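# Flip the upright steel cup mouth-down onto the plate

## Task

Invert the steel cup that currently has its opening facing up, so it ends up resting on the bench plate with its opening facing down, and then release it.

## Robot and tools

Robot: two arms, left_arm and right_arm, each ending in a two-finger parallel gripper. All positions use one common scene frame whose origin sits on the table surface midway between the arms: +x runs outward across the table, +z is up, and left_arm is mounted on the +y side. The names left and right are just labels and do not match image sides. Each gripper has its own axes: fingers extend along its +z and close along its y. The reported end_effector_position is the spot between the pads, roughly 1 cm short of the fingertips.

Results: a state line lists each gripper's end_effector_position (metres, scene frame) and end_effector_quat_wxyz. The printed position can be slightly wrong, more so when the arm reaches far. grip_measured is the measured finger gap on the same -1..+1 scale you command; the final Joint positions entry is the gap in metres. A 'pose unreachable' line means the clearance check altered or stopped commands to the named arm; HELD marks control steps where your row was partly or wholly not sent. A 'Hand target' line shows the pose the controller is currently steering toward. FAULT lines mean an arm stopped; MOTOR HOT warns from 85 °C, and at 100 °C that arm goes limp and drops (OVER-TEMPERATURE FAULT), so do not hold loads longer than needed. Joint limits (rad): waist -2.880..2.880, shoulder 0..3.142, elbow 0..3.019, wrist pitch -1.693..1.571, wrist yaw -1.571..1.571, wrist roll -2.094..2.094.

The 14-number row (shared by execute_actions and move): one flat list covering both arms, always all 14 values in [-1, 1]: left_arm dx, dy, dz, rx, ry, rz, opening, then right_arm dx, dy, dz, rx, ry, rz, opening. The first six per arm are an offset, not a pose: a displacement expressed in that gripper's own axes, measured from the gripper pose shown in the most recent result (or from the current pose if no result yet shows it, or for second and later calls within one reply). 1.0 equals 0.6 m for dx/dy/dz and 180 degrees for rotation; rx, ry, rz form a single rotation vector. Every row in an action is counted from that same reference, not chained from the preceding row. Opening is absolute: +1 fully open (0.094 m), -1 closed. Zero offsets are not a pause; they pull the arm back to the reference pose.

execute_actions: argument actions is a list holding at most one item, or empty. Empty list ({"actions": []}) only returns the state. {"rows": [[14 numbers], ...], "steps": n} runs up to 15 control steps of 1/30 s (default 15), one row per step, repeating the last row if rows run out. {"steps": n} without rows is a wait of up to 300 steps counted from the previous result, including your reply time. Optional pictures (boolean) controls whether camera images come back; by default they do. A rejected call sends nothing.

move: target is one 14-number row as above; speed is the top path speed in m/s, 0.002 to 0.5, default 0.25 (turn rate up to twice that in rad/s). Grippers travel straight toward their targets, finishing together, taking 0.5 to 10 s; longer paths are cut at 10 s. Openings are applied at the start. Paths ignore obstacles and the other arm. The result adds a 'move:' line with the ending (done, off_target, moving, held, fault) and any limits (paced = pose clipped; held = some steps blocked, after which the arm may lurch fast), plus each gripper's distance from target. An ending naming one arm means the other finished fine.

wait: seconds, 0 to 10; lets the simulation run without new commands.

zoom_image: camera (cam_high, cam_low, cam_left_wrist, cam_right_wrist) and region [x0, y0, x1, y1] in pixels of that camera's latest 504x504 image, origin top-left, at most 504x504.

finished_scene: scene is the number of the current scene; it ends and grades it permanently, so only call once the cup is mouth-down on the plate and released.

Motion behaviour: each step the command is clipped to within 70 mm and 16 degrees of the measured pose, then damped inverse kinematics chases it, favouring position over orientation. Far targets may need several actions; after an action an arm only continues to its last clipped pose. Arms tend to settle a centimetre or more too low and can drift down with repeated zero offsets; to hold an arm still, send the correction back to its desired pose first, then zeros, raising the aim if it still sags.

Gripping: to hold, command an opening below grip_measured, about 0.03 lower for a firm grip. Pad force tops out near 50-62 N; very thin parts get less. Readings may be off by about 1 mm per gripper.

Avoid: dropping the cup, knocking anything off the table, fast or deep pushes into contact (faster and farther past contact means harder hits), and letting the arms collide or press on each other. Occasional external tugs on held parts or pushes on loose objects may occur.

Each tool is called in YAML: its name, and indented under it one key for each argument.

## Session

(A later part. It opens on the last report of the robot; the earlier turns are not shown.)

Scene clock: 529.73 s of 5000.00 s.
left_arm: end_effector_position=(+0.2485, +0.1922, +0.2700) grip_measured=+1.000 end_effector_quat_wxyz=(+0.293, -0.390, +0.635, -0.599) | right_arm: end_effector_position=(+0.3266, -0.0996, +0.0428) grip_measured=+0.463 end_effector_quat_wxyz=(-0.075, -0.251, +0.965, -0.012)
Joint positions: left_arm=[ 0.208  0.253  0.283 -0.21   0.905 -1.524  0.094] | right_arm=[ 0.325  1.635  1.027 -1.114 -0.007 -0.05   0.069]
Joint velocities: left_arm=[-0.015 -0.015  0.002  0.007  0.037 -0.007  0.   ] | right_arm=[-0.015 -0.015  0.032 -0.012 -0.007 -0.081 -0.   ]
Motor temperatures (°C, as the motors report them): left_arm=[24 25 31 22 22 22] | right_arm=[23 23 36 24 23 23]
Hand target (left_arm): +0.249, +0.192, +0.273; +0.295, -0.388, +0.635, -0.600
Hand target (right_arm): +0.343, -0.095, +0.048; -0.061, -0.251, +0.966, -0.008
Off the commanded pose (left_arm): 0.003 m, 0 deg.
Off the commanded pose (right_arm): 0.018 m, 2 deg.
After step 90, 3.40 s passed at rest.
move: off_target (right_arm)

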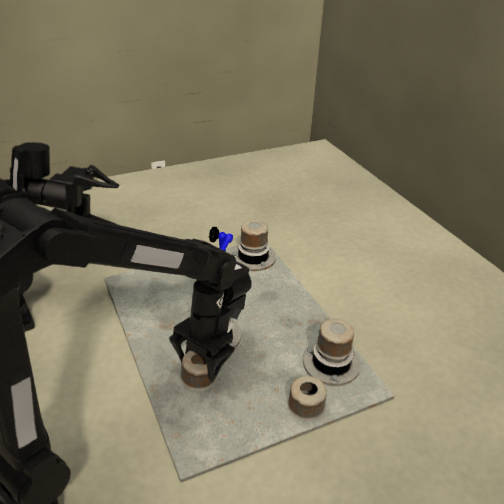

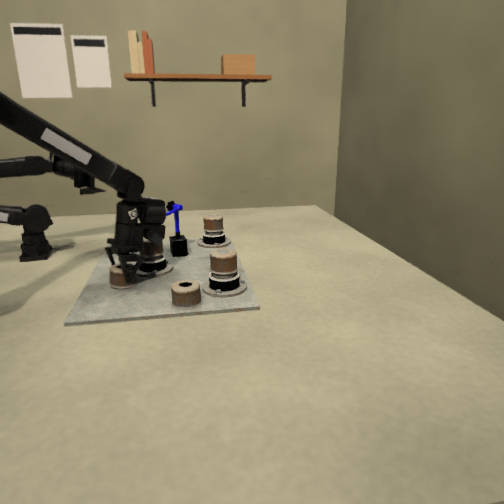

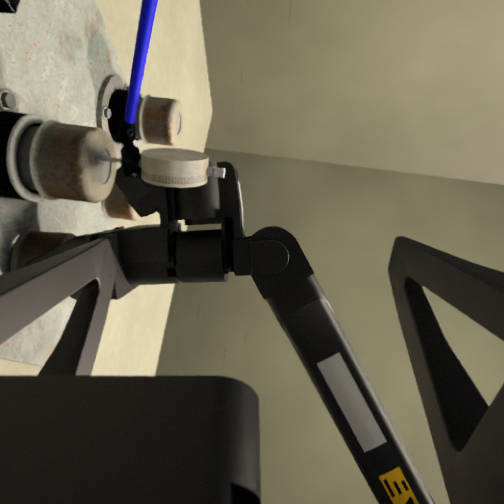

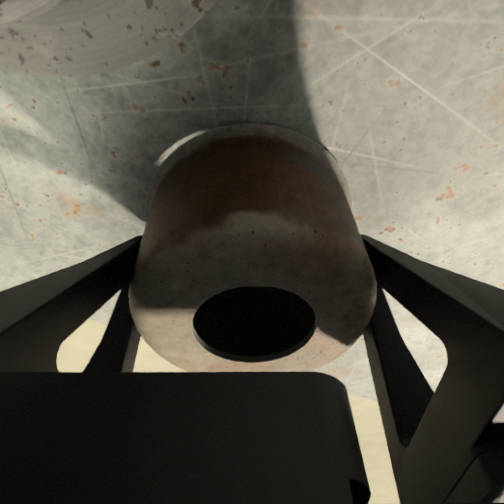

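Essentially down. Lower a few mm, release, and lift.

move:
  target: [0,0,0,0,0,0,1, -0.028,-0.006,-0.004,0,-0.01,0,0.43]
  speed: 0.02

move:
  target: [0,0,0,0,0,0,1, -0.025,-0.006,-0.008,0,-0.01,0,0.9]
  speed: 0.02

move:
  target: [0,0,0,0,0,0,1, 0,0,-0.14,0,0,0,0.9]
  speed: 0.15

Scene clock: 544.30 s of 5000.00 s.
left_arm: end_effector_position=(+0.2484, +0.1921, +0.2670) grip_measured=+1.000 end_effector_quat_wxyz=(+0.291, -0.392, +0.635, -0.599) | right_arm: end_effector_position=(+0.3291, -0.0983, +0.0421) grip_measured=+0.463 end_effector_quat_wxyz=(-0.069, -0.251, +0.965, -0.011)
Joint positions: left_arm=[ 0.208  0.253  0.277 -0.21   0.905 -1.524  0.094] | right_arm=[ 0.325  1.636  1.027 -1.102 -0.007 -0.05   0.069]
Joint velocities: left_arm=[0.005 0.005 0.007 0.012 0.037 0.007 0.   ] | right_arm=[-0.005  0.005 -0.022  0.007 -0.051 -0.066 -0.   ]
Motor temperatures (°C, as the motors report them): left_arm=[24 25 31 22 22 22] | right_arm=[23 23 35 24 23 23]
Hand target (left_arm): +0.248, +0.192, +0.270; +0.293, -0.390, +0.635, -0.599
Hand target (right_arm): +0.343, -0.094, +0.043; -0.059, -0.251, +0.966, -0.008
Off the commanded pose (left_arm): 0.003 m, 0 deg.
Off the commanded pose (right_arm): 0.015 m, 1 deg.
After step 90, 10.47 s passed at rest.
move: off_target (right_arm)

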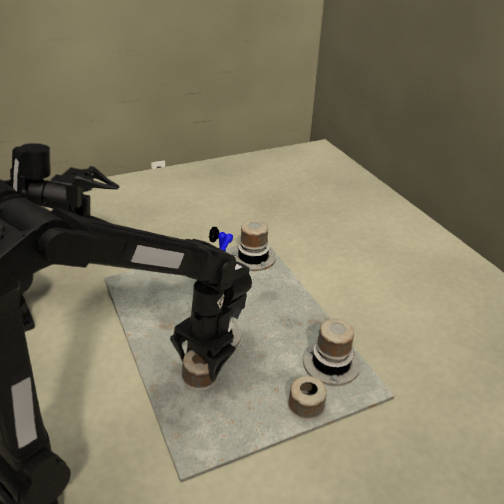

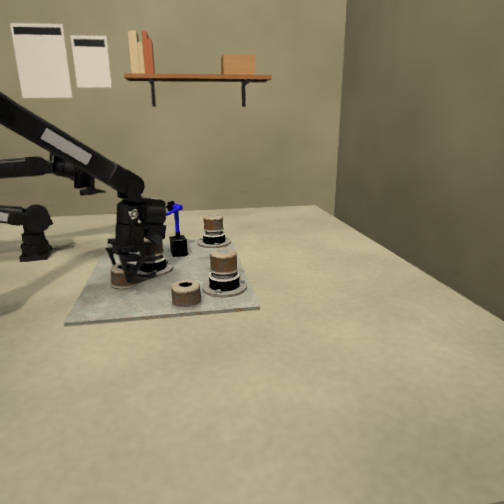

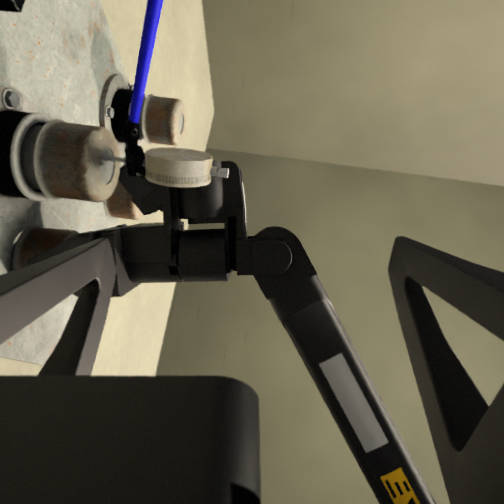

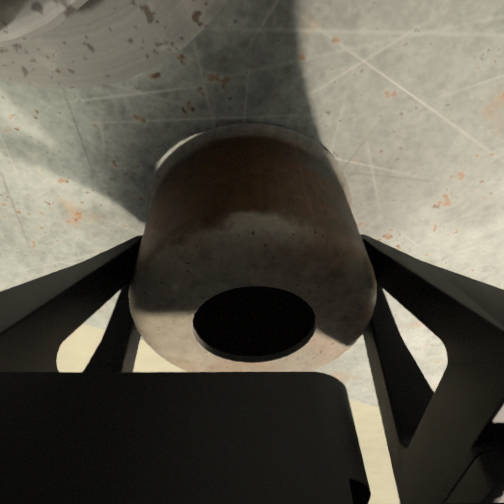

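Scene clock: 545.33 s of 5000.00 s.
left_arm: end_effector_position=(+0.2483, +0.1921, +0.2640) grip_measured=+1.000 end_effector_quat_wxyz=(+0.289, -0.393, +0.636, -0.598) | right_arm: end_effector_position=(+0.3305, -0.0978, +0.0419) grip_measured=+0.897 end_effector_quat_wxyz=(-0.066, -0.251, +0.966, -0.010)
Joint positions: left_arm=[ 0.208  0.253  0.272 -0.21   0.905 -1.524  0.094] | right_arm=[ 0.325  1.636  1.027 -1.096 -0.007 -0.05   0.089]
Joint velocities: left_arm=[-0.024  0.005  0.002  0.007  0.037 -0.051  0.   ] | right_arm=[-0.015  0.005 -0.027  0.002  0.081 -0.022 -0.   ]
Motor temperatures (°C, as the motors report them): left_arm=[24 25 31 22 22 22] | right_arm=[23 23 35 24 23 23]
Hand target (left_arm): +0.248, +0.192, +0.267; +0.291, -0.391, +0.635, -0.599
Hand target (right_arm): +0.344, -0.094, +0.045; -0.054, -0.251, +0.966, -0.007
Off the commanded pose (left_arm): 0.003 m, 0 deg.
Off the commanded pose (right_arm): 0.015 m, 1 deg.
move: off_target (right_arm)

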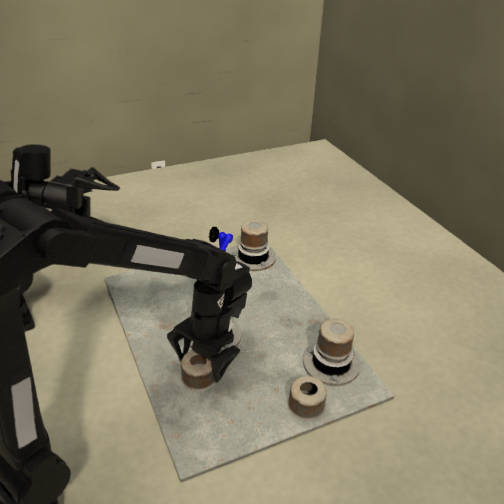

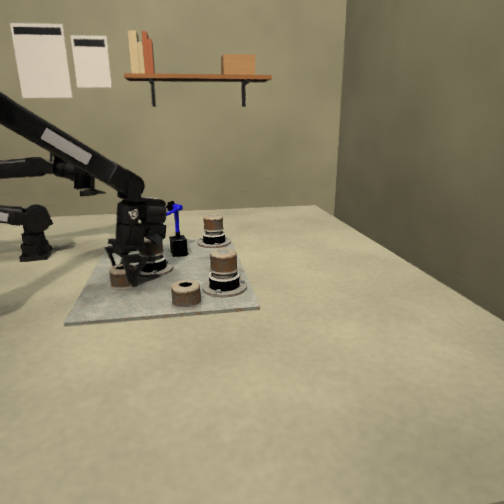

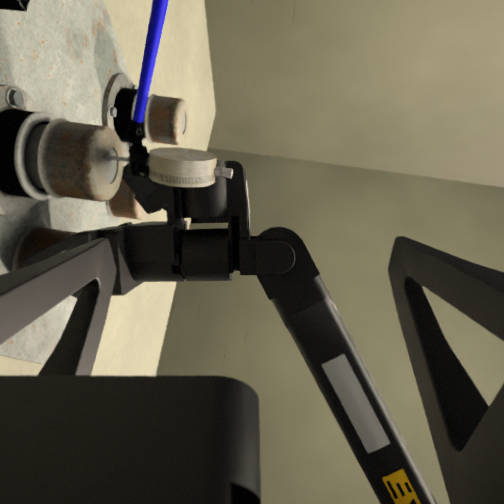

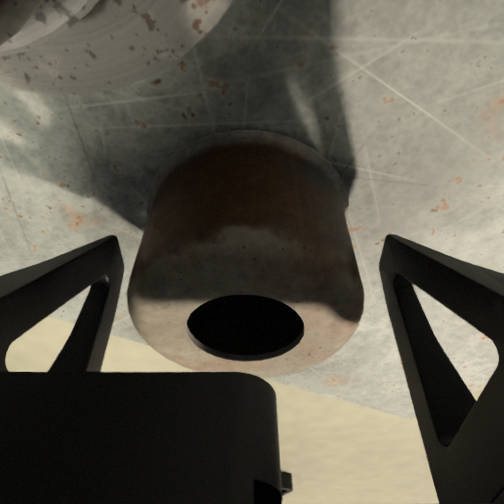

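Scene clock: 546.27 s of 5000.00 s.
left_arm: end_effector_position=(+0.2481, +0.1920, +0.2611) grip_measured=+1.000 end_effector_quat_wxyz=(+0.287, -0.395, +0.636, -0.598) | right_arm: end_effector_position=(+0.3288, -0.0986, +0.1130) grip_measured=+0.897 end_effector_quat_wxyz=(-0.080, -0.251, +0.965, -0.013)
Joint positions: left_arm=[ 0.208  0.253  0.267 -0.21   0.905 -1.524  0.094] | right_arm=[ 0.325  1.554  1.137 -1.316 -0.007 -0.05   0.089]
Joint velocities: left_arm=[-0.005  0.005 -0.027 -0.012 -0.007 -0.095  0.   ] | right_arm=[-0.005 -0.005 -0.002  0.002 -0.022 -0.007 -0.001]
Motor temperatures (°C, as the motors report them): left_arm=[24 25 31 22 22 22] | right_arm=[23 23 35 24 23 23]
Hand target (left_arm): +0.248, +0.192, +0.264; +0.289, -0.393, +0.636, -0.598
Hand target (right_arm): +0.341, -0.093, +0.125; -0.066, -0.251, +0.966, -0.010
Off the commanded pose (left_arm): 0.003 m, 0 deg.
Off the commanded pose (right_arm): 0.018 m, 2 deg.
move: off_target (right_arm)

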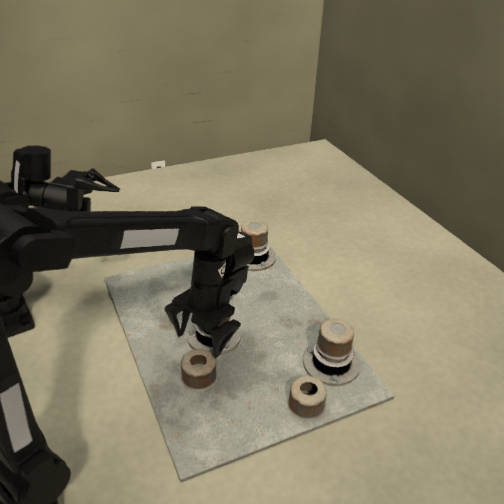

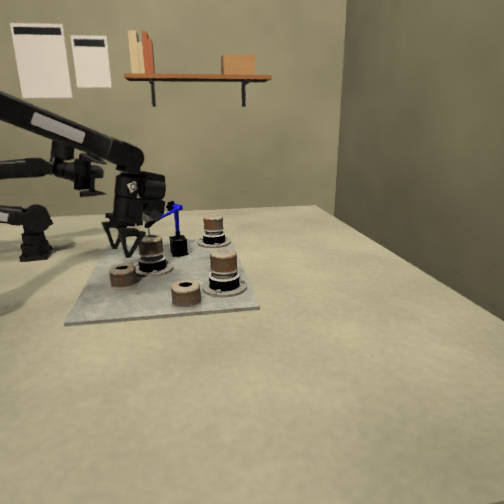

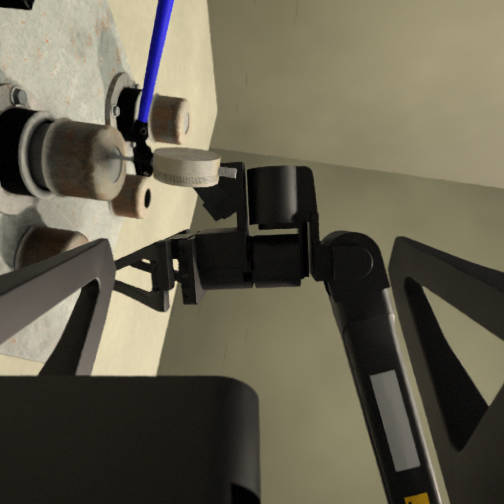

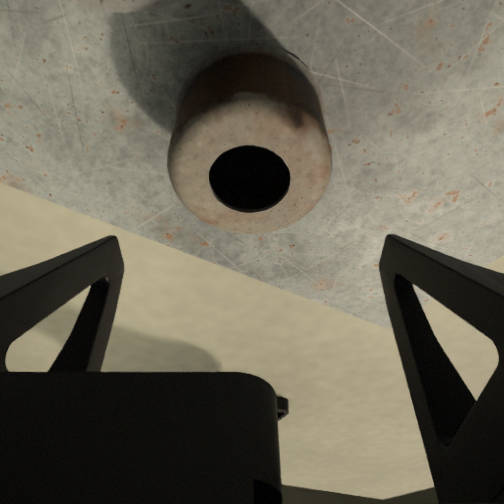

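finished_scene:
  scene: 1

The scene is finished: the task was done.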